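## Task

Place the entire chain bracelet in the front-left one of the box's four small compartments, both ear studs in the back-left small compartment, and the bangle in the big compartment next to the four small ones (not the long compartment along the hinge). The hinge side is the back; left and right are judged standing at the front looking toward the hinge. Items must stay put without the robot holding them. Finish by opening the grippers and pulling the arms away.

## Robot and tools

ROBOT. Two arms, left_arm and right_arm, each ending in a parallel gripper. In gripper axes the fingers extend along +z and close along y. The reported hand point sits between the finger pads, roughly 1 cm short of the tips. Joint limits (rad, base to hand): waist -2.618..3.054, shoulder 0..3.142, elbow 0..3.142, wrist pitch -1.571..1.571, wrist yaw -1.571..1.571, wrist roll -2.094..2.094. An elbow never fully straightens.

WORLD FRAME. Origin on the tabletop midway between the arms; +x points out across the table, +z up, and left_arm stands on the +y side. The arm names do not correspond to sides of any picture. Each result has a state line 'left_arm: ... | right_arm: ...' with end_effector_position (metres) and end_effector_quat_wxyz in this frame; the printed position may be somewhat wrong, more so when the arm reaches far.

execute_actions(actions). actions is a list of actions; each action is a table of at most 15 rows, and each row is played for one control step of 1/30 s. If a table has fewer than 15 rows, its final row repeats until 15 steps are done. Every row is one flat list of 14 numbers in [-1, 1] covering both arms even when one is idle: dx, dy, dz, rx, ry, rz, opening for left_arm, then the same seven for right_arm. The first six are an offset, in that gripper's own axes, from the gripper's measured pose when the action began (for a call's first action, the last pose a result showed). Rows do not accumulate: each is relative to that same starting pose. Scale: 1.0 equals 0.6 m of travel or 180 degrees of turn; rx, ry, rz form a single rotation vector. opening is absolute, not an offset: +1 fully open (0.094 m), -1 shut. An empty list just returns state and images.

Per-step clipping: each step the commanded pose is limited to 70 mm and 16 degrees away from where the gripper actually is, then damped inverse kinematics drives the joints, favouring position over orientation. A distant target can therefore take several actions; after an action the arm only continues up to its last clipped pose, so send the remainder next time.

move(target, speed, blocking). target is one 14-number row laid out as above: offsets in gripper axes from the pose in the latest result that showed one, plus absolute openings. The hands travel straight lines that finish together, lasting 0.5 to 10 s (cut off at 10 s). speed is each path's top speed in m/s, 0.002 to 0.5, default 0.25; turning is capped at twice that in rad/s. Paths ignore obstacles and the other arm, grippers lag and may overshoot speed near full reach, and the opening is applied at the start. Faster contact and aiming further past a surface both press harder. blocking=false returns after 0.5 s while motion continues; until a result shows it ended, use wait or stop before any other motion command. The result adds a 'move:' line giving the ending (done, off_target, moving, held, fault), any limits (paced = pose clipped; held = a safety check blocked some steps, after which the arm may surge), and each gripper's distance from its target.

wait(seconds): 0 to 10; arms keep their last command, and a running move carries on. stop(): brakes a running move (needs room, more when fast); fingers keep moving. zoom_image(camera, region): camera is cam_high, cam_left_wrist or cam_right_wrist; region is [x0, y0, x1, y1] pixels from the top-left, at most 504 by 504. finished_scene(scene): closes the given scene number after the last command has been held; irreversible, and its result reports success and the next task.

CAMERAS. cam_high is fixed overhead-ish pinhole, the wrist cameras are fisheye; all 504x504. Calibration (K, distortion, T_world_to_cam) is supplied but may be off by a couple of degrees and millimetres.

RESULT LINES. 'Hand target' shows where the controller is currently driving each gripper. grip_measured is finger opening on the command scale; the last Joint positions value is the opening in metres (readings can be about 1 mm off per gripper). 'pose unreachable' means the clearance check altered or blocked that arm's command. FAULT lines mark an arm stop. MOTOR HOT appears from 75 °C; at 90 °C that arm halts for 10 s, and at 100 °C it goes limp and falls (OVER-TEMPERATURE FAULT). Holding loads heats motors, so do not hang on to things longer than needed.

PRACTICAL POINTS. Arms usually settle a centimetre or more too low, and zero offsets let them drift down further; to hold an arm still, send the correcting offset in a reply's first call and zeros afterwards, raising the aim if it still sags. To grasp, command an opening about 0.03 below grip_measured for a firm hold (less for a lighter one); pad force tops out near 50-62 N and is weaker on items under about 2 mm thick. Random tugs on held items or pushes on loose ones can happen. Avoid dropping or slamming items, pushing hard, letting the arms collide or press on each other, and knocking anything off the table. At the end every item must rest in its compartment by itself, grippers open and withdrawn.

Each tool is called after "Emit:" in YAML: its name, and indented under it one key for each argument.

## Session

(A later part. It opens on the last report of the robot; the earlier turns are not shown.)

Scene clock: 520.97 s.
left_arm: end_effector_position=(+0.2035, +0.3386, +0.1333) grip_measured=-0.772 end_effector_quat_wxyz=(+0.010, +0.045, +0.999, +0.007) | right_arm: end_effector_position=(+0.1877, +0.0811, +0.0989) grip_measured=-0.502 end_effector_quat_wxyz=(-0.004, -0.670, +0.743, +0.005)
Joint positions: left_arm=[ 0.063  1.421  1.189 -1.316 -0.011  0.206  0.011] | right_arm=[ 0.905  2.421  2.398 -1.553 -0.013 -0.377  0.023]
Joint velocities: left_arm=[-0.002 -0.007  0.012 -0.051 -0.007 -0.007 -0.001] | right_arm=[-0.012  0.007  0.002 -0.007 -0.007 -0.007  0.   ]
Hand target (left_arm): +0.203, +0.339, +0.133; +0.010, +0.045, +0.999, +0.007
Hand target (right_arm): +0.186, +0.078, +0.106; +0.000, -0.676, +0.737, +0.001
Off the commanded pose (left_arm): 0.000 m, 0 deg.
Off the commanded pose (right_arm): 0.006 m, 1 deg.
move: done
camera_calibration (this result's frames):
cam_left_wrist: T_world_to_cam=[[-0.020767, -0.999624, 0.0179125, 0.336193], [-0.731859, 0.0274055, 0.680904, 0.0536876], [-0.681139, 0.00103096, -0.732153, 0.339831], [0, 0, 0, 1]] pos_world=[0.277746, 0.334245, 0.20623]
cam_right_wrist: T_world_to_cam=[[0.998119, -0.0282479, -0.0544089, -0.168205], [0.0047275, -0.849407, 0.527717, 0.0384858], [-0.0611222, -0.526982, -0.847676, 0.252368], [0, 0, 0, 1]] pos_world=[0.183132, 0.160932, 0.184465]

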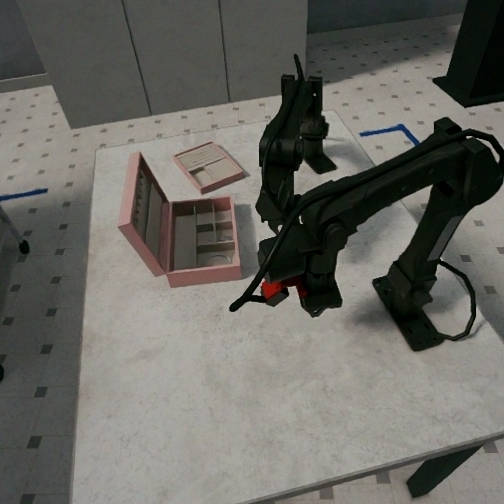

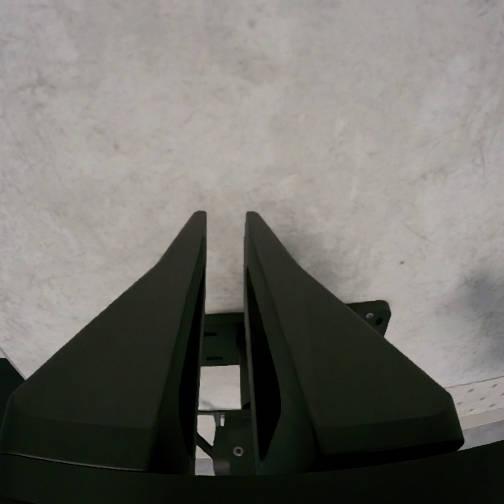

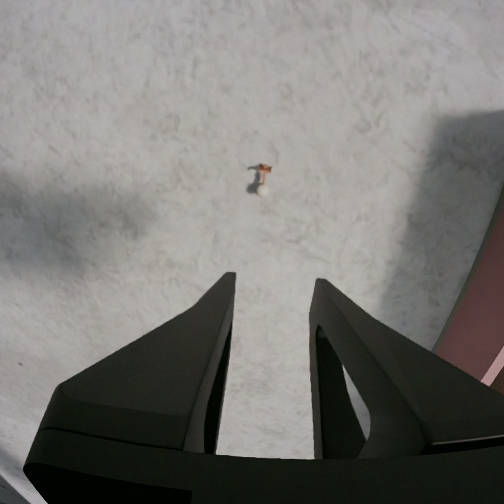

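Emit:
move:
  target: [0,0,0,0,0,0,-0.77,0.0115,0.0115,0.16,0.004,0,0.01,-0.5]
  speed: 0.06

Scene clock: 543.63 s.
left_arm: end_effector_position=(+0.2035, +0.3386, +0.1333) grip_measured=-0.772 end_effector_quat_wxyz=(+0.010, +0.045, +0.999, +0.007) | right_arm: end_effector_position=(+0.1819, +0.0722, +0.0202) grip_measured=-0.502 end_effector_quat_wxyz=(-0.002, -0.657, +0.754, +0.002)
Joint positions: left_arm=[ 0.063  1.421  1.189 -1.316 -0.011  0.206  0.011] | right_arm=[ 0.911  2.342  1.946 -1.176 -0.005 -0.338  0.023]
Joint velocities: left_arm=[ 0.007 -0.002 -0.002 -0.051  0.007  0.037 -0.001] | right_arm=[-0.002 -0.007 -0.022 -0.037 -0.037  0.066  0.001]
Hand target (left_arm): +0.203, +0.339, +0.133; +0.010, +0.045, +0.999, +0.007
Hand target (right_arm): +0.178, +0.075, +0.003; -0.001, -0.658, +0.753, +0.000
Off the commanded pose (left_arm): 0.000 m, 0 deg.
Off the commanded pose (right_arm): 0.018 m, 0 deg.
move: off_target (right_arm)
camera_calibration (this result's frames):
cam_left_wrist: T_world_to_cam=[[-0.020767, -0.999624, 0.0179125, 0.336193], [-0.731859, 0.0274055, 0.680904, 0.0536876], [-0.681139, 0.00103096, -0.732153, 0.339831], [0, 0, 0, 1]] pos_world=[0.277746, 0.334245, 0.20623]
cam_right_wrist: T_world_to_cam=[[0.996995, -0.0625242, -0.0457433, -0.164506], [-0.0289631, -0.848464, 0.52846, 0.0785451], [-0.0718531, -0.525547, -0.847725, 0.182511], [0, 0, 0, 1]] pos_world=[0.179401, 0.152275, 0.105687]

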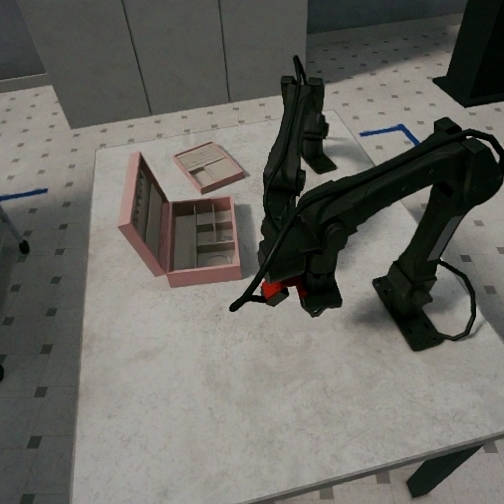

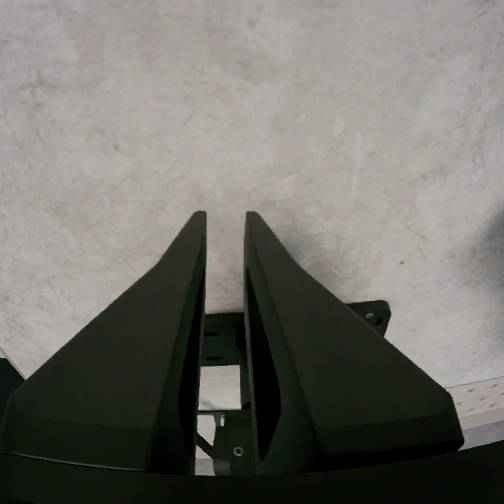

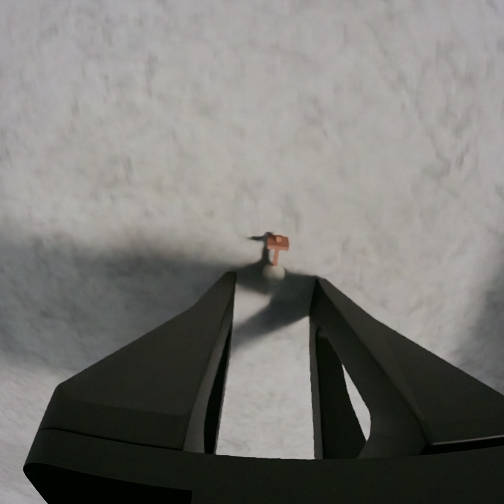

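Emit:
move:
  target: [0,0,0,0,0,0,-0.77,-0.015,0,-0.045,0,0,0,-0.5]
  speed: 0.08

Scene clock: 558.37 s.
left_arm: end_effector_position=(+0.2035, +0.3386, +0.1333) grip_measured=-0.772 end_effector_quat_wxyz=(+0.010, +0.045, +0.999, +0.007) | right_arm: end_effector_position=(+0.1837, +0.0757, +0.0411) grip_measured=-0.502 end_effector_quat_wxyz=(-0.008, -0.656, +0.754, -0.001)
Joint positions: left_arm=[ 0.063  1.421  1.189 -1.316 -0.011  0.206  0.011] | right_arm=[ 0.911  2.368  2.074 -1.293 -0.005 -0.336  0.023]
Joint velocities: left_arm=[-0.007  0.007 -0.007  0.051 -0.051 -0.037  0.001] | right_arm=[ 0.012  0.002  0.007  0.007 -0.037 -0.037  0.001]
Hand target (left_arm): +0.203, +0.339, +0.133; +0.010, +0.045, +0.999, +0.007
Hand target (right_arm): +0.183, +0.081, +0.047; -0.001, -0.657, +0.754, +0.002
Off the commanded pose (left_arm): 0.000 m, 0 deg.
Off the commanded pose (right_arm): 0.008 m, 1 deg.
move: done
camera_calibration (this result's frames):
cam_left_wrist: T_world_to_cam=[[-0.020767, -0.999624, 0.0179125, 0.336193], [-0.731859, 0.0274055, 0.680904, 0.0536876], [-0.681139, 0.00103096, -0.732153, 0.339831], [0, 0, 0, 1]] pos_world=[0.277746, 0.334245, 0.20623]
cam_right_wrist: T_world_to_cam=[[0.996575, -0.0646727, -0.0515241, -0.164623], [-0.0267159, -0.841531, 0.539547, 0.0690788], [-0.0782531, -0.536323, -0.840377, 0.203857], [0, 0, 0, 1]] pos_world=[0.181858, 0.156818, 0.125563]

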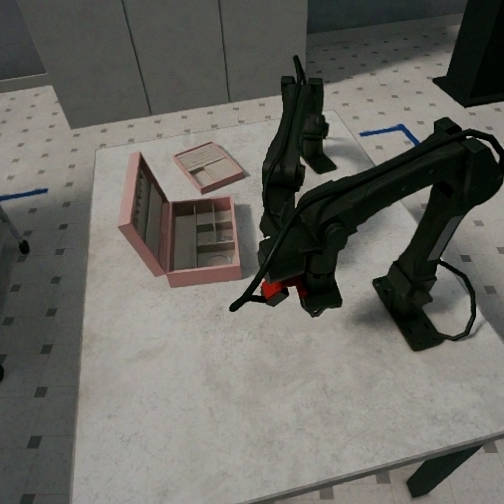

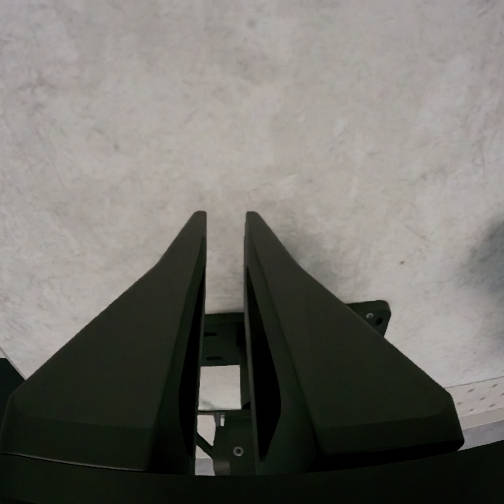

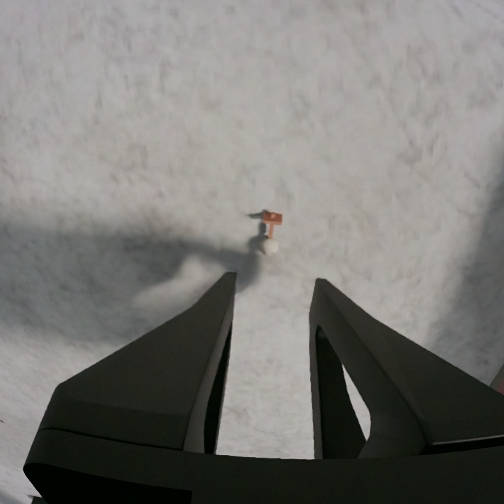

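Emit:
move:
  target: [0,0,0,0,0,0,-0.77,-0.0105,0.003,0.064,0.003,-0.004,0,-0.5]
  speed: 0.05

Scene clock: 567.47 s.
left_arm: end_effector_position=(+0.2035, +0.3386, +0.1333) grip_measured=-0.772 end_effector_quat_wxyz=(+0.010, +0.045, +0.999, +0.007) | right_arm: end_effector_position=(+0.1853, +0.0787, +0.0204) grip_measured=-0.502 end_effector_quat_wxyz=(-0.001, -0.655, +0.755, +0.002)
Joint positions: left_arm=[ 0.063  1.421  1.189 -1.316 -0.011  0.206  0.011] | right_arm=[ 0.911  2.375  2.004 -1.2   -0.005 -0.333  0.023]
Joint velocities: left_arm=[ 0.007 -0.017 -0.007 -0.037  0.007 -0.051 -0.   ] | right_arm=[ 0.017  0.012 -0.022  0.022  0.007 -0.022  0.001]
Hand target (left_arm): +0.203, +0.339, +0.133; +0.010, +0.045, +0.999, +0.007
Hand target (right_arm): +0.182, +0.081, +0.003; -0.001, -0.656, +0.754, -0.000
Off the commanded pose (left_arm): 0.000 m, 0 deg.
Off the commanded pose (right_arm): 0.018 m, 0 deg.
move: off_target (right_arm)
camera_calibration (this result's frames):
cam_left_wrist: T_world_to_cam=[[-0.020767, -0.999624, 0.0179125, 0.336193], [-0.731859, 0.0274055, 0.680904, 0.0536876], [-0.681139, 0.00103096, -0.732153, 0.339831], [0, 0, 0, 1]] pos_world=[0.277746, 0.334245, 0.20623]
cam_right_wrist: T_world_to_cam=[[0.996729, -0.0670268, -0.0451414, -0.167038], [-0.0332129, -0.849027, 0.527304, 0.0849097], [-0.0736698, -0.52408, -0.848477, 0.186596], [0, 0, 0, 1]] pos_world=[0.183059, 0.158686, 0.106009]

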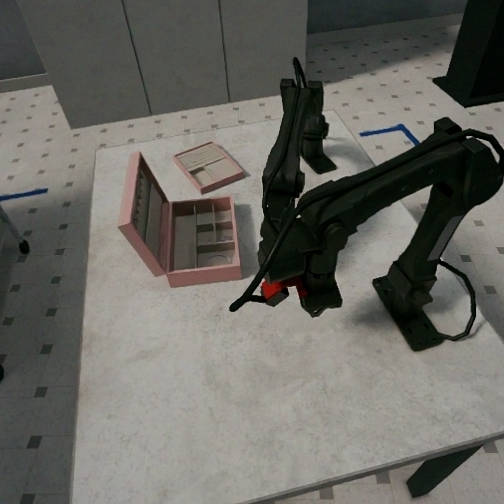

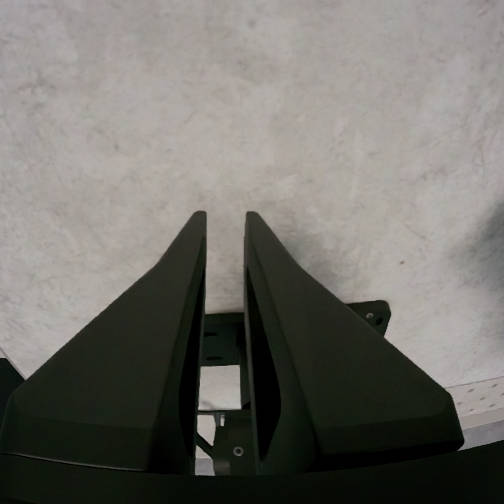

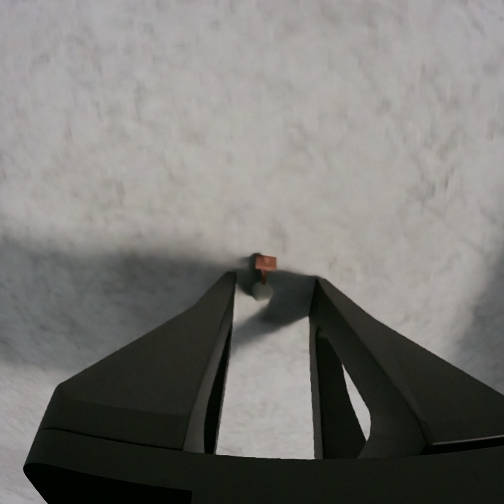

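Emit:
execute_actions:
  actions:
    - [[0,0,0,0,0,0,-0.77,0,0,0.01,0,0,0,-0.55],[0,0,0,0,0,0,-0.77,0,0,0.01,0,0,0,-0.59],[0,0,0,0,0,0,-0.77,0,0,0.01,0,0,0,-0.63],[0,0,0,0,0,0,-0.77,0,0,0.01,0,0,0,-0.66],[0,0,0,0,0,0,-0.77,0,0,0.01,0,0,0,-0.69],[0,0,0,0,0,0,-0.77,0,0,0.01,0,0,0,-0.72],[0,0,0,0,0,0,-0.77,0,0,0.01,0,0,0,-0.74],[0,0,0,0,0,0,-0.77,0,0,0.01,0,0,0,-0.76],[0,0,0,0,0,0,-0.77,0,0,0.01,0,0,0,-0.78],[0,0,0,0,0,0,-0.77,0,0,0.01,0,0,0,-0.80],[0,0,0,0,0,0,-0.77,0,0,0.01,0,0,0,-0.82],[0,0,0,0,0,0,-0.77,0,0,0.01,0,0,0,-0.835],[0,0,0,0,0,0,-0.77,0,0,0.01,0,0,0,-0.85],[0,0,0,0,0,0,-0.77,0,0,0.01,0,0,0,-0.86],[0,0,0,0,0,0,-0.77,0,0,0.01,0,0,0,-0.87]]
    - [[0,0,0,0,0,0,-0.77,0,0,0.005,0,0,0,-0.875],[0,0,0,0,0,0,-0.77,0,0,0.005,0,0,0,-0.88],[0,0,0,0,0,0,-0.77,0,0,0.005,0,0,0,-0.885],[0,0,0,0,0,0,-0.77,0,0,0.005,0,0,0,-0.89],[0,0,0,0,0,0,-0.77,0,0,0.005,0,0,0,-0.895],[0,0,0,0,0,0,-0.77,0,0,0.005,0,0,0,-0.90]]

Scene clock: 585.47 s.
left_arm: end_effector_position=(+0.2035, +0.3386, +0.1333) grip_measured=-0.772 end_effector_quat_wxyz=(+0.010, +0.045, +0.999, +0.007) | right_arm: end_effector_position=(+0.1887, +0.0802, +0.0210) grip_measured=-0.896 end_effector_quat_wxyz=(+0.008, -0.655, +0.756, -0.002)
Joint positions: left_arm=[ 0.063  1.421  1.189 -1.316 -0.011  0.206  0.011] | right_arm=[ 0.911  2.373  2.003 -1.188  0.009 -0.333  0.005]
Joint velocities: left_arm=[-0.002  0.002 -0.002  0.022  0.007  0.037 -0.001] | right_arm=[-0.007 -0.002 -0.012 -0.022 -0.022  0.051  0.001]
Hand target (left_arm): +0.203, +0.339, +0.133; +0.010, +0.045, +0.999, +0.007
Hand target (right_arm): +0.188, +0.080, +0.018; +0.006, -0.655, +0.756, -0.000
Off the commanded pose (left_arm): 0.000 m, 0 deg.
Off the commanded pose (right_arm): 0.003 m, 0 deg.
camera_calibration (this result's frames):
cam_left_wrist: T_world_to_cam=[[-0.020767, -0.999624, 0.0179125, 0.336193], [-0.731859, 0.0274055, 0.680904, 0.0536876], [-0.681139, 0.00103096, -0.732153, 0.339831], [0, 0, 0, 1]] pos_world=[0.277746, 0.334245, 0.20623]
cam_right_wrist: T_world_to_cam=[[0.997342, -0.0673073, -0.0279057, -0.170793], [-0.0428629, -0.85168, 0.522306, 0.0881031], [-0.0589218, -0.519722, -0.852301, 0.18508], [0, 0, 0, 1]] pos_world=[0.185021, 0.15973, 0.106961]

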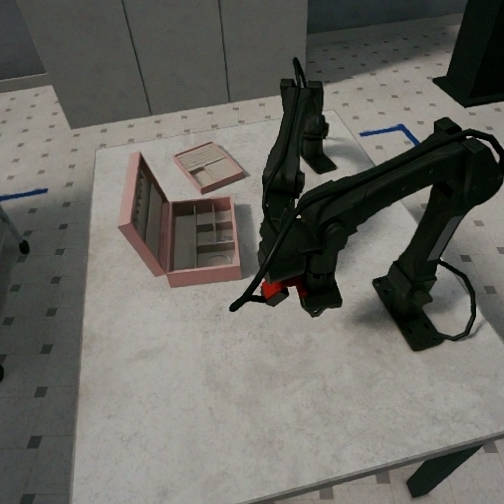

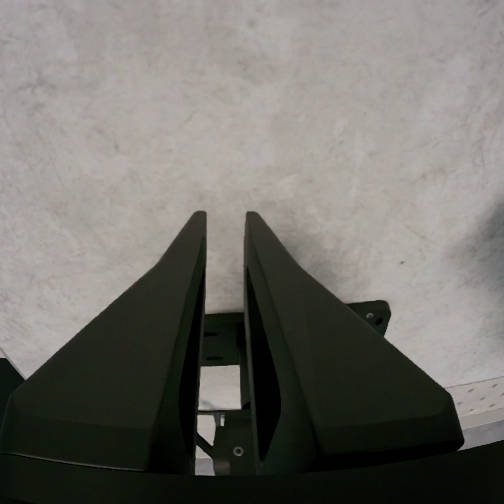

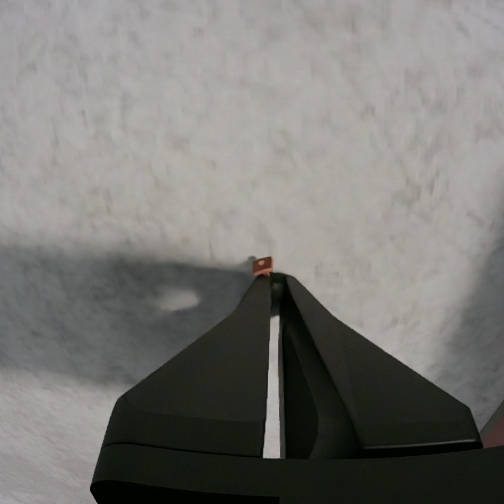

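Emit:
zoom_image:
  camera: "cam_right_wrist"
  region: [235,240,315,320]

Region (235, 240, 315, 320) of cam_right_wrist's 504x504 image, scaled by 6.300, with more detail than that image has.

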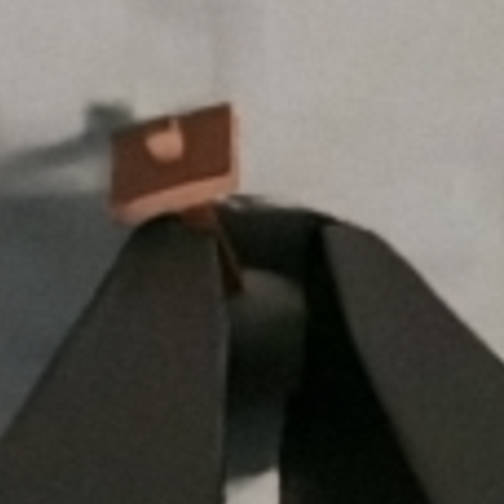

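Emit:
execute_actions:
  actions:
    - [[0,0,0,0,0,0,-0.77,0,0,0,0,0,0,-0.905],[0,0,0,0,0,0,-0.77,0,0,0,0,0,0,-0.91],[0,0,0,0,0,0,-0.77,0,0,0,0,0,0,-0.915],[0,0,0,0,0,0,-0.77,0,0,0,0,0,0,-0.92]]

Emit:
move:
  target: [0,0,0,0,0,0,-0.77,0,0,-0.14,0,0,0,-0.92]
  speed: 0.1

Scene clock: 596.80 s.
left_arm: end_effector_position=(+0.2035, +0.3386, +0.1333) grip_measured=-0.772 end_effector_quat_wxyz=(+0.010, +0.045, +0.999, +0.007) | right_arm: end_effector_position=(+0.1889, +0.0801, +0.0210) grip_measured=-0.914 end_effector_quat_wxyz=(+0.008, -0.655, +0.756, -0.002)
Joint positions: left_arm=[ 0.063  1.421  1.189 -1.316 -0.011  0.206  0.011] | right_arm=[ 0.911  2.373  2.003 -1.188  0.01  -0.333  0.004]
Joint velocities: left_arm=[-0.002 -0.007  0.012  0.022  0.007 -0.081 -0.   ] | right_arm=[ 0.007 -0.007 -0.017  0.051 -0.022 -0.037 -0.001]
Hand target (left_arm): +0.203, +0.339, +0.133; +0.010, +0.045, +0.999, +0.007
Hand target (right_arm): +0.189, +0.080, +0.021; +0.008, -0.655, +0.756, -0.002
Off the commanded pose (left_arm): 0.000 m, 0 deg.
Off the commanded pose (right_arm): 0.000 m, 0 deg.
camera_calibration (this result's frames):
cam_left_wrist: T_world_to_cam=[[-0.020767, -0.999624, 0.0179125, 0.336193], [-0.731859, 0.0274055, 0.680904, 0.0536876], [-0.681139, 0.00103096, -0.732153, 0.339831], [0, 0, 0, 1]] pos_world=[0.277746, 0.334245, 0.20623]
cam_right_wrist: T_world_to_cam=[[0.997369, -0.0673362, -0.0268556, -0.171005], [-0.043407, -0.851406, 0.522708, 0.0881028], [-0.0580622, -0.520167, -0.852089, 0.184912], [0, 0, 0, 1]] pos_world=[0.185116, 0.159682, 0.106917]

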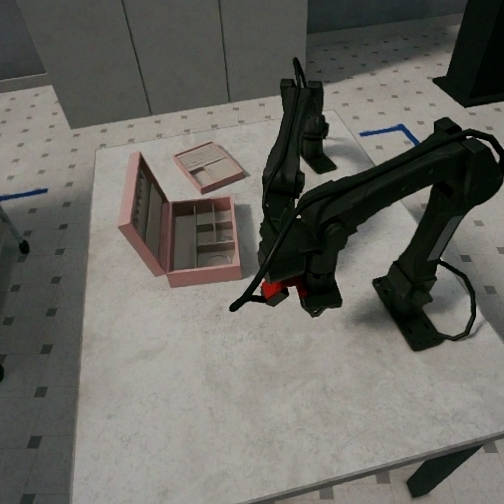

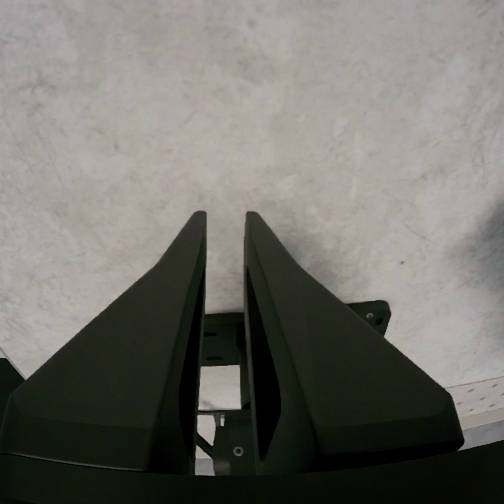

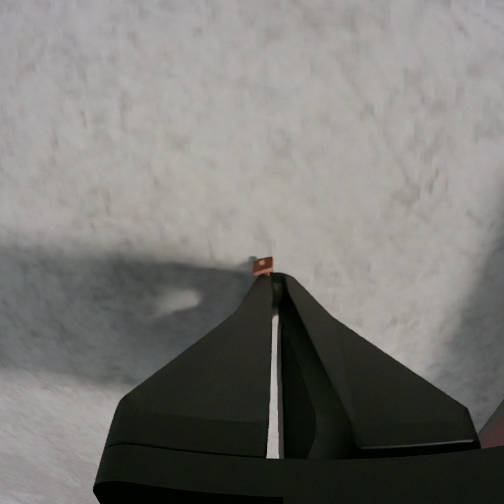

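Scene clock: 598.33 s.
left_arm: end_effector_position=(+0.2035, +0.3386, +0.1333) grip_measured=-0.772 end_effector_quat_wxyz=(+0.010, +0.045, +0.999, +0.007) | right_arm: end_effector_position=(+0.1869, +0.0761, +0.0984) grip_measured=-0.914 end_effector_quat_wxyz=(+0.000, -0.655, +0.756, -0.005)
Joint positions: left_arm=[ 0.063  1.421  1.189 -1.316 -0.011  0.206  0.011] | right_arm=[ 0.911  2.383  2.328 -1.52   0.01  -0.333  0.004]
Joint velocities: left_arm=[ 0.017 -0.017 -0.012  0.007 -0.051  0.066 -0.   ] | right_arm=[ 0.007 -0.017  0.012  0.007 -0.007  0.066  0.   ]
Hand target (left_arm): +0.203, +0.339, +0.133; +0.010, +0.045, +0.999, +0.007
Hand target (right_arm): +0.188, +0.079, +0.105; +0.008, -0.655, +0.756, -0.002
Off the commanded pose (left_arm): 0.000 m, 0 deg.
Off the commanded pose (right_arm): 0.007 m, 1 deg.
move: done
camera_calibration (this result's frames):
cam_left_wrist: T_world_to_cam=[[-0.020767, -0.999624, 0.0179125, 0.336193], [-0.731859, 0.0274055, 0.680904, 0.0536876], [-0.681139, 0.00103096, -0.732153, 0.339831], [0, 0, 0, 1]] pos_world=[0.277746, 0.334245, 0.20623]
cam_right_wrist: T_world_to_cam=[[0.99716, -0.0677686, -0.0328521, -0.166559], [-0.0397111, -0.843777, 0.535223, 0.0416618], [-0.0639912, -0.532398, -0.844072, 0.249905], [0, 0, 0, 1]] pos_world=[0.183733, 0.156914, 0.183167]

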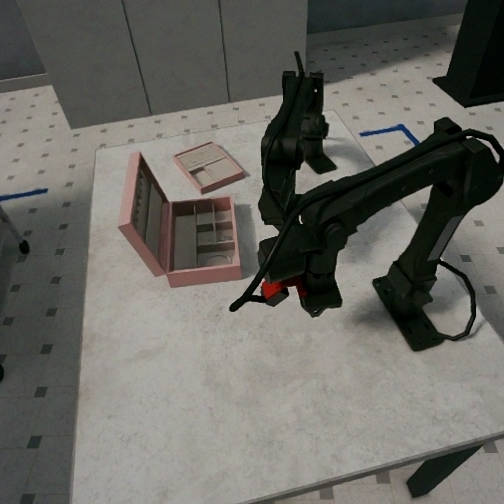

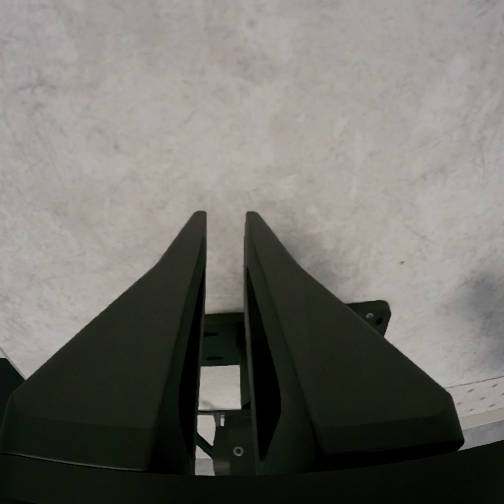

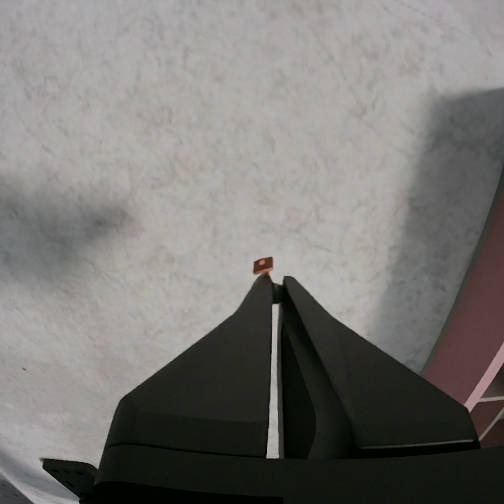

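Emit:
move:
  target: [0,0,0,0,0,0,-0.77,0.156,-0.344,-0.022,0,0,-0.012,-0.93]
  speed: 0.22

Scene clock: 610.30 s.
left_arm: end_effector_position=(+0.2035, +0.3386, +0.1333) grip_measured=-0.772 end_effector_quat_wxyz=(+0.010, +0.045, +0.999, +0.007) | right_arm: end_effector_position=(+0.3800, -0.0479, +0.1071) grip_measured=-0.923 end_effector_quat_wxyz=(+0.042, -0.661, +0.749, -0.013)
Joint positions: left_arm=[ 0.063  1.421  1.189 -1.316 -0.011  0.206  0.011] | right_arm=[ 0.432  2.503  2.58  -1.561  0.018 -0.831  0.004]
Joint velocities: left_arm=[ 0.007 -0.002  0.007  0.022  0.022 -0.037  0.001] | right_arm=[-0.002 -0.017  0.012  0.007  0.11  -0.022 -0.001]
Hand target (left_arm): +0.203, +0.339, +0.133; +0.010, +0.045, +0.999, +0.007
Hand target (right_arm): +0.379, -0.044, +0.113; +0.049, -0.668, +0.742, -0.015
Off the commanded pose (left_arm): 0.000 m, 0 deg.
Off the commanded pose (right_arm): 0.008 m, 5 deg.
joint sent to its limit (right arm) — the command would take joint 4 (wrist pitch) past its lower limit, so that joint was sent only as far as its limit.
move: off_target (right_arm)
camera_calibration (this result's frames):
cam_left_wrist: T_world_to_cam=[[-0.020767, -0.999624, 0.0179125, 0.336193], [-0.731859, 0.0274055, 0.680904, 0.0536876], [-0.681139, 0.00103096, -0.732153, 0.339831], [0, 0, 0, 1]] pos_world=[0.277746, 0.334245, 0.20623]
cam_right_wrist: T_world_to_cam=[[0.998053, -0.0492066, 0.0383307, -0.374239], [-0.0617434, -0.866566, 0.495228, -0.0484211], [0.00884759, -0.496631, -0.867917, 0.180153], [0, 0, 0, 1]] pos_world=[0.368926, 0.0290943, 0.194682]

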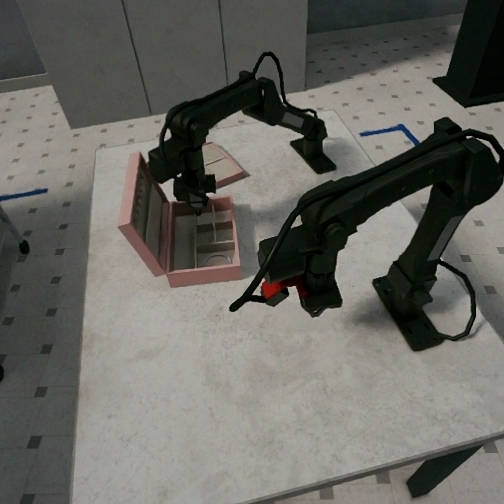

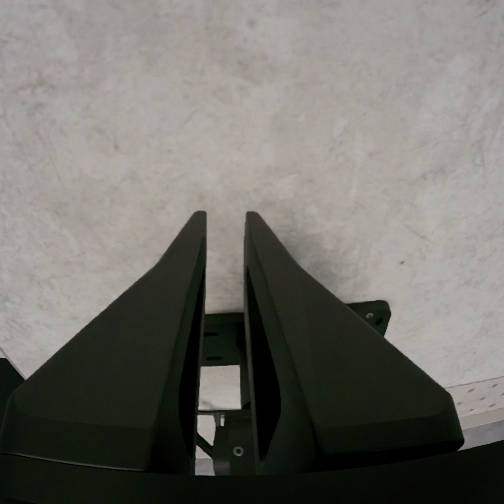

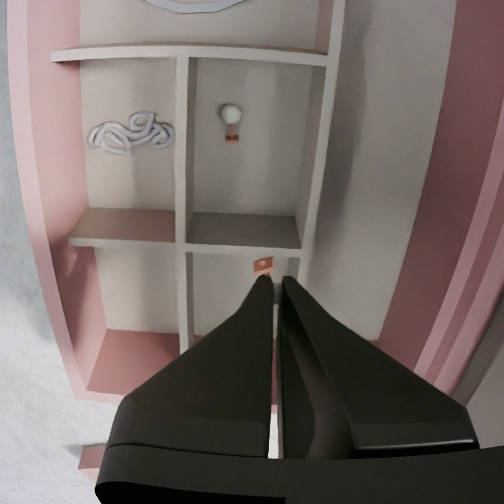

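Emit:
move:
  target: [0,0,0,0,0,0,-0.77,-0.007,0.013,0.085,-0.024,0.014,-0.006,-0.93]
  speed: 0.08

Scene clock: 619.93 s.
left_arm: end_effector_position=(+0.2035, +0.3386, +0.1333) grip_measured=-0.772 end_effector_quat_wxyz=(+0.010, +0.045, +0.999, +0.007) | right_arm: end_effector_position=(+0.3800, -0.0479, +0.0554) grip_measured=-0.923 end_effector_quat_wxyz=(-0.004, -0.663, +0.749, -0.009)
Joint positions: left_arm=[ 0.063  1.421  1.189 -1.316 -0.011  0.206  0.011] | right_arm=[ 0.432  2.613  2.58  -1.544  0.018 -0.833  0.004]
Joint velocities: left_arm=[-0.002 -0.007  0.002  0.007  0.037 -0.007  0.   ] | right_arm=[ 0.007 -0.017 -0.002 -0.007 -0.007  0.051 -0.   ]
Hand target (left_arm): +0.203, +0.339, +0.133; +0.010, +0.045, +0.999, +0.007
Hand target (right_arm): +0.376, -0.041, +0.056; +0.000, -0.669, +0.743, -0.001
Off the commanded pose (left_arm): 0.000 m, 0 deg.
Off the commanded pose (right_arm): 0.008 m, 1 deg.
move: done
camera_calibration (this result's frames):
cam_left_wrist: T_world_to_cam=[[-0.020767, -0.999624, 0.0179125, 0.336193], [-0.731859, 0.0274055, 0.680904, 0.0536876], [-0.681139, 0.00103096, -0.732153, 0.339831], [0, 0, 0, 1]] pos_world=[0.277746, 0.334245, 0.20623]
cam_right_wrist: T_world_to_cam=[[0.998303, -0.0468219, -0.0346156, -0.368244], [-0.0204694, -0.838733, 0.544159, -0.0398602], [-0.0545118, -0.542527, -0.838268, 0.155557], [0, 0, 0, 1]] pos_world=[0.375283, 0.03372, 0.139342]

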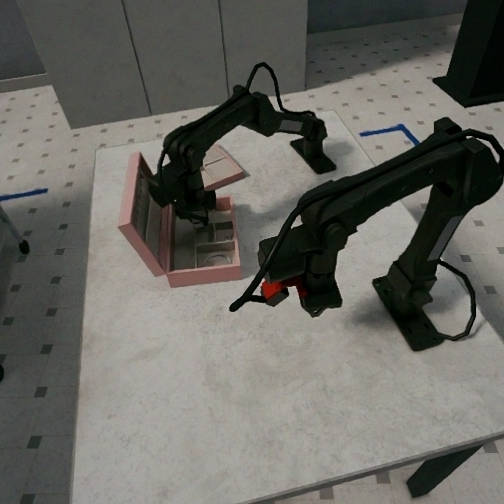

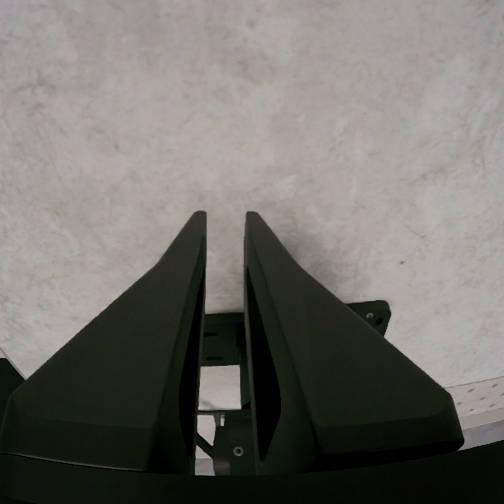

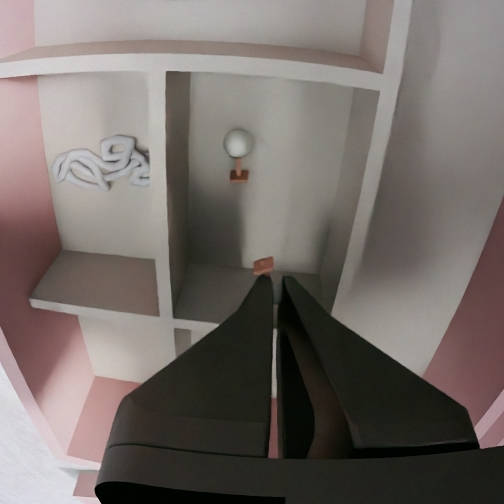

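Emit:
move:
  target: [0,0,0,0,0,0,-0.77,-0.024,0.011,0,0,0,0,-0.93]
  speed: 0.04

Scene clock: 628.27 s.
left_arm: end_effector_position=(+0.2035, +0.3386, +0.1333) grip_measured=-0.772 end_effector_quat_wxyz=(+0.010, +0.045, +0.999, +0.007) | right_arm: end_effector_position=(+0.3750, -0.0371, +0.0486) grip_measured=-0.923 end_effector_quat_wxyz=(-0.008, -0.664, +0.747, -0.008)
Joint positions: left_arm=[ 0.063  1.421  1.189 -1.316 -0.011  0.206  0.011] | right_arm=[ 0.455  2.65   2.624 -1.56   0.018 -0.813  0.004]
Joint velocities: left_arm=[ 0.007 -0.027  0.007 -0.066 -0.022  0.037  0.001] | right_arm=[-0.007  0.012 -0.002  0.022  0.066 -0.007 -0.   ]
Hand target (left_arm): +0.203, +0.339, +0.133; +0.010, +0.045, +0.999, +0.007
Hand target (right_arm): +0.375, -0.033, +0.055; -0.001, -0.663, +0.748, -0.008
Off the commanded pose (left_arm): 0.000 m, 0 deg.
Off the commanded pose (right_arm): 0.008 m, 1 deg.
joint sent to its limit (right arm) — the command would take joint 4 (wrist pitch) past its lower limit, so that joint was sent only as far as its limit.
move: done
camera_calibration (this result's frames):
cam_left_wrist: T_world_to_cam=[[-0.020767, -0.999624, 0.0179125, 0.336193], [-0.731859, 0.0274055, 0.680904, 0.0536876], [-0.681139, 0.00103096, -0.732153, 0.339831], [0, 0, 0, 1]] pos_world=[0.277746, 0.334245, 0.20623]
cam_right_wrist: T_world_to_cam=[[0.998206, -0.043584, -0.0410566, -0.362488], [-0.0139393, -0.835997, 0.548557, -0.0297664], [-0.0582315, -0.547, -0.835105, 0.156512], [0, 0, 0, 1]] pos_world=[0.370537, 0.0449285, 0.13215]

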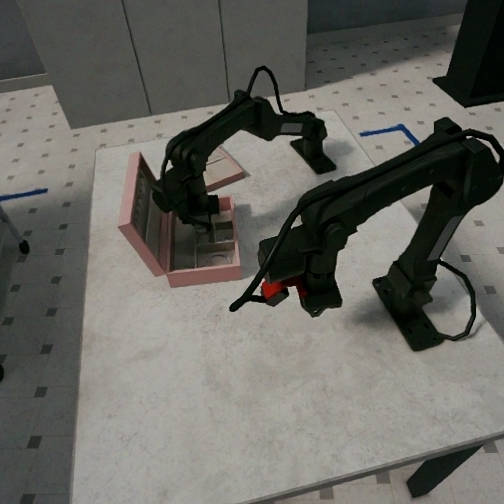

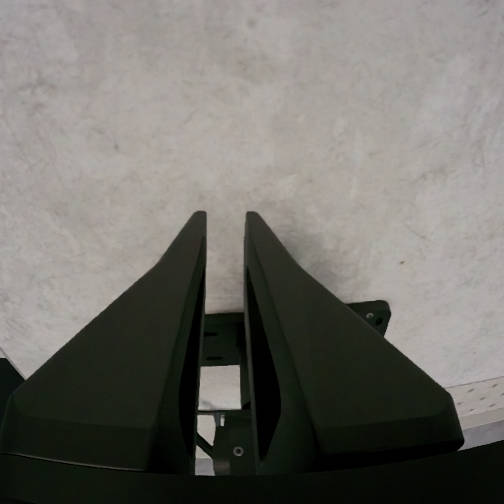

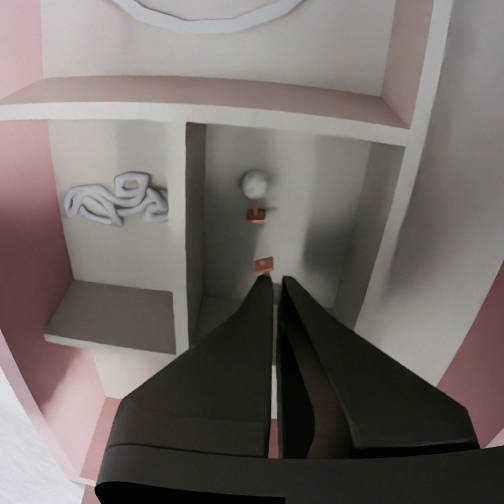

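Emit:
move:
  target: [0,0,0,0,0,0,-0.77,0.01,0.001,0.047,0,-0.007,0,-0.93]
  speed: 0.035

Scene clock: 637.87 s.
left_arm: end_effector_position=(+0.2035, +0.3386, +0.1333) grip_measured=-0.772 end_effector_quat_wxyz=(+0.010, +0.045, +0.999, +0.007) | right_arm: end_effector_position=(+0.3696, -0.0406, +0.0277) grip_measured=-0.923 end_effector_quat_wxyz=(-0.005, -0.666, +0.746, -0.007)
Joint positions: left_arm=[ 0.063  1.421  1.189 -1.316 -0.011  0.206  0.011] | right_arm=[ 0.455  2.549  2.348 -1.378  0.016 -0.818  0.004]
Joint velocities: left_arm=[-0.007 -0.002 -0.007 -0.022 -0.022 -0.095 -0.   ] | right_arm=[ 0.002 -0.002 -0.027  0.007  0.066 -0.007 -0.002]
Hand target (left_arm): +0.203, +0.339, +0.133; +0.010, +0.045, +0.999, +0.007
Hand target (right_arm): +0.374, -0.043, +0.021; -0.001, -0.664, +0.747, -0.001
Off the commanded pose (left_arm): 0.000 m, 0 deg.
Off the commanded pose (right_arm): 0.009 m, 1 deg.
move: done
camera_calibration (this result's frames):
cam_left_wrist: T_world_to_cam=[[-0.020767, -0.999624, 0.0179125, 0.336193], [-0.731859, 0.0274055, 0.680904, 0.0536876], [-0.681139, 0.00103096, -0.732153, 0.339831], [0, 0, 0, 1]] pos_world=[0.277746, 0.334245, 0.20623]
cam_right_wrist: T_world_to_cam=[[0.998581, -0.0380464, -0.0372729, -0.358122], [-0.01169, -0.839305, 0.543535, -0.0221309], [-0.0519629, -0.542328, -0.838558, 0.134765], [0, 0, 0, 1]] pos_world=[0.364358, 0.0408873, 0.111689]

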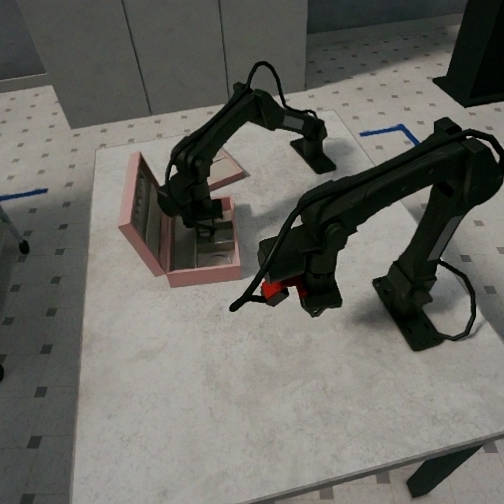

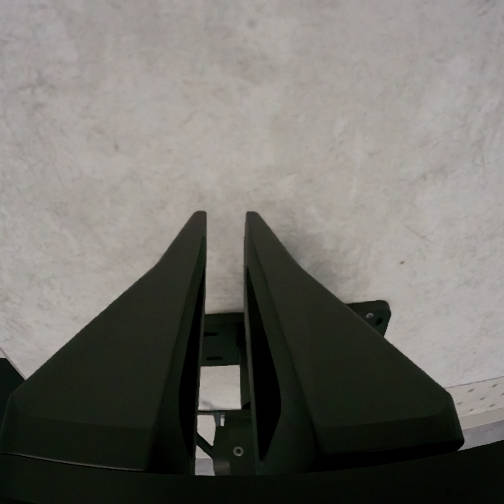

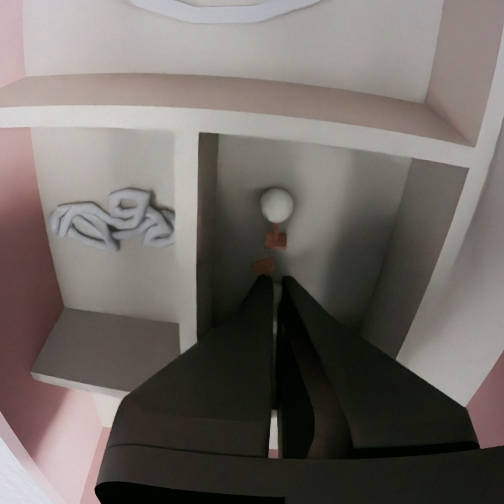

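Emit:
execute_actions:
  actions:
    - [[0,0,0,0,0,0,-0.77,0,0,0,0,0,0,-0.92],[0,0,0,0,0,0,-0.77,0,0,0,0,0,0,-0.91],[0,0,0,0,0,0,-0.77,0,0,0,0,0,0,-0.90],[0,0,0,0,0,0,-0.77,0,0,0,0,0,0,-0.89],[0,0,0,0,0,0,-0.77,0,0,0,0,0,0,-0.88],[0,0,0,0,0,0,-0.77,0,0,0,0,0,0,-0.87],[0,0,0,0,0,0,-0.77,0,0,0,0,0,0,-0.855],[0,0,0,0,0,0,-0.77,0,0,0,0,0,0,-0.84],[0,0,0,0,0,0,-0.77,0,0,0,0,0,0,-0.825],[0,0,0,0,0,0,-0.77,0,0,0,0,0,0,-0.81]]

Emit:
move:
  target: [0,0,0,0,0,0,-0.77,0,0,-0.12,0,0,0,-0.81]
  speed: 0.12

Scene clock: 648.77 s.
left_arm: end_effector_position=(+0.2035, +0.3386, +0.1333) grip_measured=-0.772 end_effector_quat_wxyz=(+0.010, +0.045, +0.999, +0.007) | right_arm: end_effector_position=(+0.3674, -0.0407, +0.0278) grip_measured=-0.812 end_effector_quat_wxyz=(-0.008, -0.666, +0.745, -0.003)
Joint positions: left_arm=[ 0.063  1.421  1.189 -1.316 -0.011  0.206  0.011] | right_arm=[ 0.455  2.548  2.347 -1.385  0.008 -0.819  0.009]
Joint velocities: left_arm=[-0.012 -0.002 -0.007 -0.022 -0.007  0.022 -0.   ] | right_arm=[-0.017  0.012  0.007 -0.037  0.022 -0.022 -0.   ]
Hand target (left_arm): +0.203, +0.339, +0.133; +0.010, +0.045, +0.999, +0.007
Hand target (right_arm): +0.370, -0.041, +0.028; -0.005, -0.666, +0.746, -0.007
Off the commanded pose (left_arm): 0.000 m, 0 deg.
Off the commanded pose (right_arm): 0.002 m, 1 deg.
camera_calibration (this result's frames):
cam_left_wrist: T_world_to_cam=[[-0.020767, -0.999624, 0.0179125, 0.336193], [-0.731859, 0.0274055, 0.680904, 0.0536876], [-0.681139, 0.00103096, -0.732153, 0.339831], [0, 0, 0, 1]] pos_world=[0.277746, 0.334245, 0.20623]
cam_right_wrist: T_world_to_cam=[[0.998176, -0.0376749, -0.0471642, -0.355458], [-0.00609518, -0.840236, 0.542186, -0.0242949], [-0.0600559, -0.54091, -0.838934, 0.137728], [0, 0, 0, 1]] pos_world=[0.362933, 0.0406931, 0.111952]

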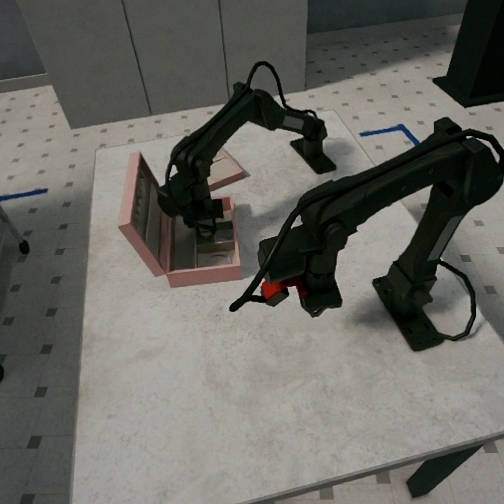

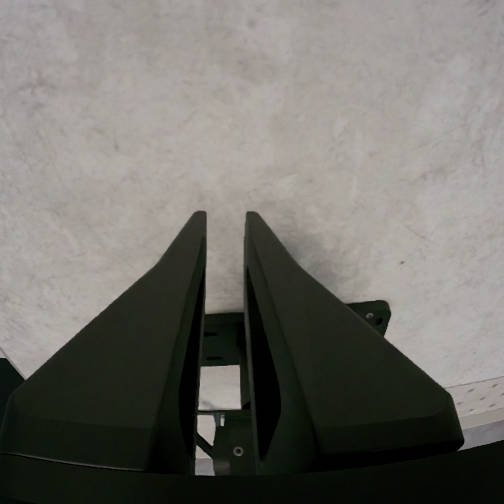

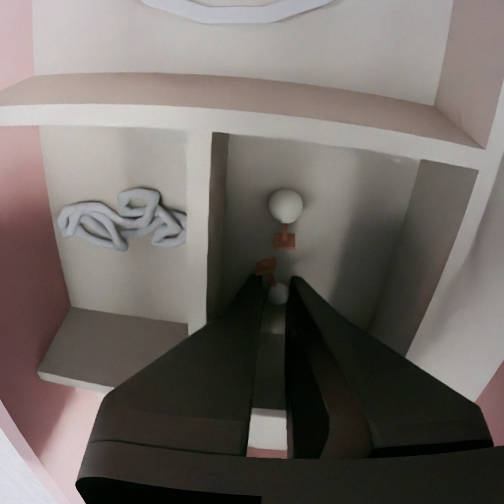

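Scene clock: 649.80 s.
left_arm: end_effector_position=(+0.2035, +0.3386, +0.1333) grip_measured=-0.772 end_effector_quat_wxyz=(+0.010, +0.045, +0.999, +0.007) | right_arm: end_effector_position=(+0.3670, -0.0408, +0.0863) grip_measured=-0.812 end_effector_quat_wxyz=(+0.014, -0.666, +0.745, -0.005)
Joint positions: left_arm=[ 0.063  1.421  1.189 -1.316 -0.011  0.206  0.011] | right_arm=[ 0.455  2.529  2.546 -1.56   0.008 -0.819  0.009]
Joint velocities: left_arm=[ 0.002 -0.002 -0.007 -0.037  0.007  0.037  0.   ] | right_arm=[ 0.012  0.002 -0.007 -0.022 -0.037  0.051 -0.   ]
Hand target (left_arm): +0.203, +0.339, +0.133; +0.010, +0.045, +0.999, +0.007
Hand target (right_arm): +0.368, -0.040, +0.099; +0.026, -0.666, +0.745, -0.007
Off the commanded pose (left_arm): 0.000 m, 0 deg.
Off the commanded pose (right_arm): 0.014 m, 2 deg.
joint sent to its limit (right arm) — the command would take joint 4 (wrist pitch) past its lower limit, so that joint was sent only as far as its limit.
move: off_target (right_arm)
camera_calibration (this result's frames):
cam_left_wrist: T_world_to_cam=[[-0.020767, -0.999624, 0.0179125, 0.336193], [-0.731859, 0.0274055, 0.680904, 0.0536876], [-0.681139, 0.00103096, -0.732153, 0.339831], [0, 0, 0, 1]] pos_world=[0.277746, 0.334245, 0.20623]
cam_right_wrist: T_world_to_cam=[[0.99922, -0.0368807, -0.0141298, -0.355581], [-0.0241688, -0.853953, 0.519788, -0.0481593], [-0.0312363, -0.519041, -0.854178, 0.178362], [0, 0, 0, 1]] pos_world=[0.359711, 0.0383372, 0.172361]

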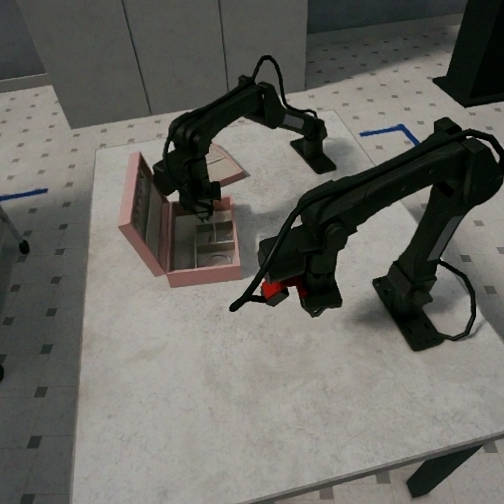

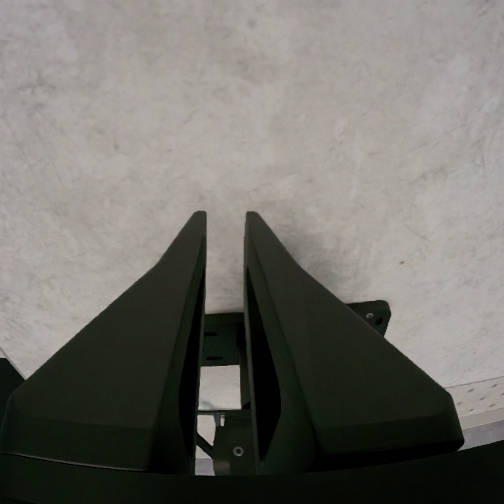

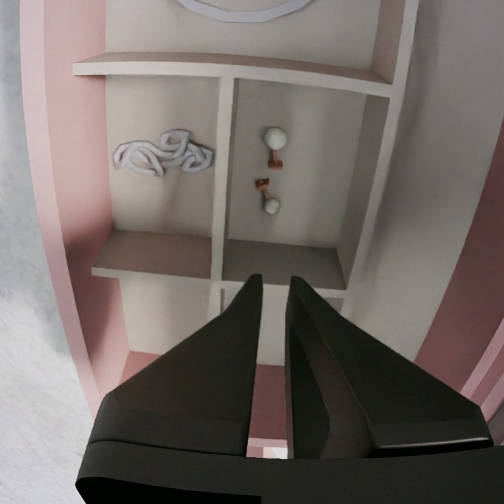

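Emit:
execute_actions:
  actions: []

Scene clock: 657.00 s.
left_arm: end_effector_position=(+0.2035, +0.3386, +0.1333) grip_measured=-0.772 end_effector_quat_wxyz=(+0.010, +0.045, +0.999, +0.007) | right_arm: end_effector_position=(+0.3668, -0.0410, +0.0863) grip_measured=-0.812 end_effector_quat_wxyz=(+0.013, -0.666, +0.745, -0.005)
Joint positions: left_arm=[ 0.063  1.421  1.189 -1.316 -0.011  0.206  0.011] | right_arm=[ 0.455  2.529  2.546 -1.561  0.008 -0.819  0.009]
Joint velocities: left_arm=[-0.012 -0.022 -0.002 -0.037  0.022  0.007 -0.001] | right_arm=[-0.012 -0.012  0.012 -0.022  0.022 -0.037  0.   ]
Hand target (left_arm): +0.203, +0.339, +0.133; +0.010, +0.045, +0.999, +0.007
Hand target (right_arm): +0.368, -0.040, +0.099; +0.025, -0.666, +0.745, -0.007
Off the commanded pose (left_arm): 0.000 m, 0 deg.
Off the commanded pose (right_arm): 0.014 m, 2 deg.
camera_calibration (this result's frames):
cam_left_wrist: T_world_to_cam=[[-0.020767, -0.999624, 0.0179125, 0.336193], [-0.731859, 0.0274055, 0.680904, 0.0536876], [-0.681139, 0.00103096, -0.732153, 0.339831], [0, 0, 0, 1]] pos_world=[0.277746, 0.334245, 0.20623]
cam_right_wrist: T_world_to_cam=[[0.999206, -0.0368907, -0.0150216, -0.355278], [-0.0236914, -0.853598, 0.520394, -0.0485188], [-0.0320201, -0.519625, -0.853794, 0.17849], [0, 0, 0, 1]] pos_world=[0.359562, 0.0382261, 0.172306]

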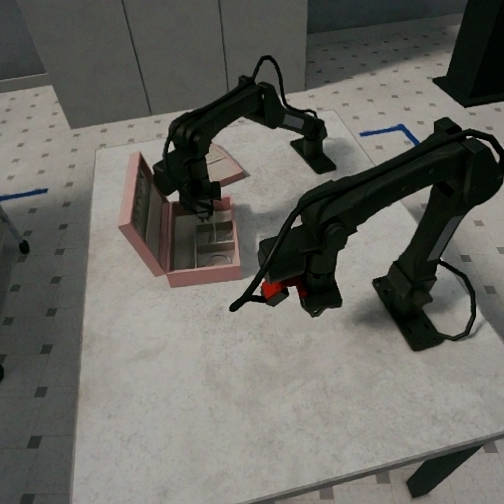

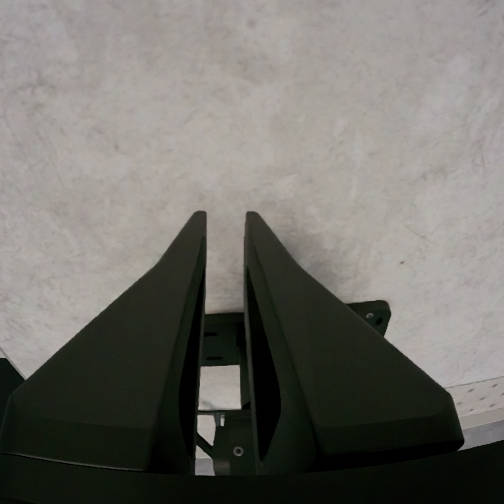

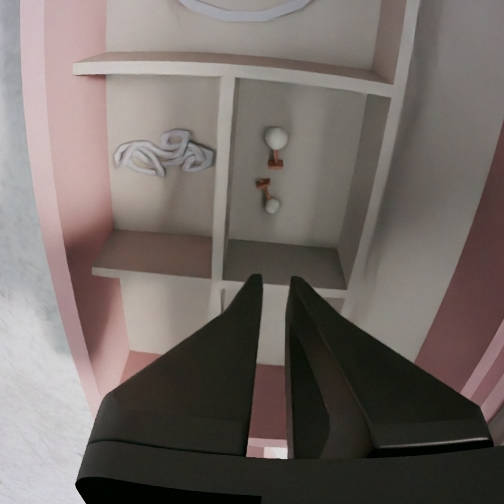

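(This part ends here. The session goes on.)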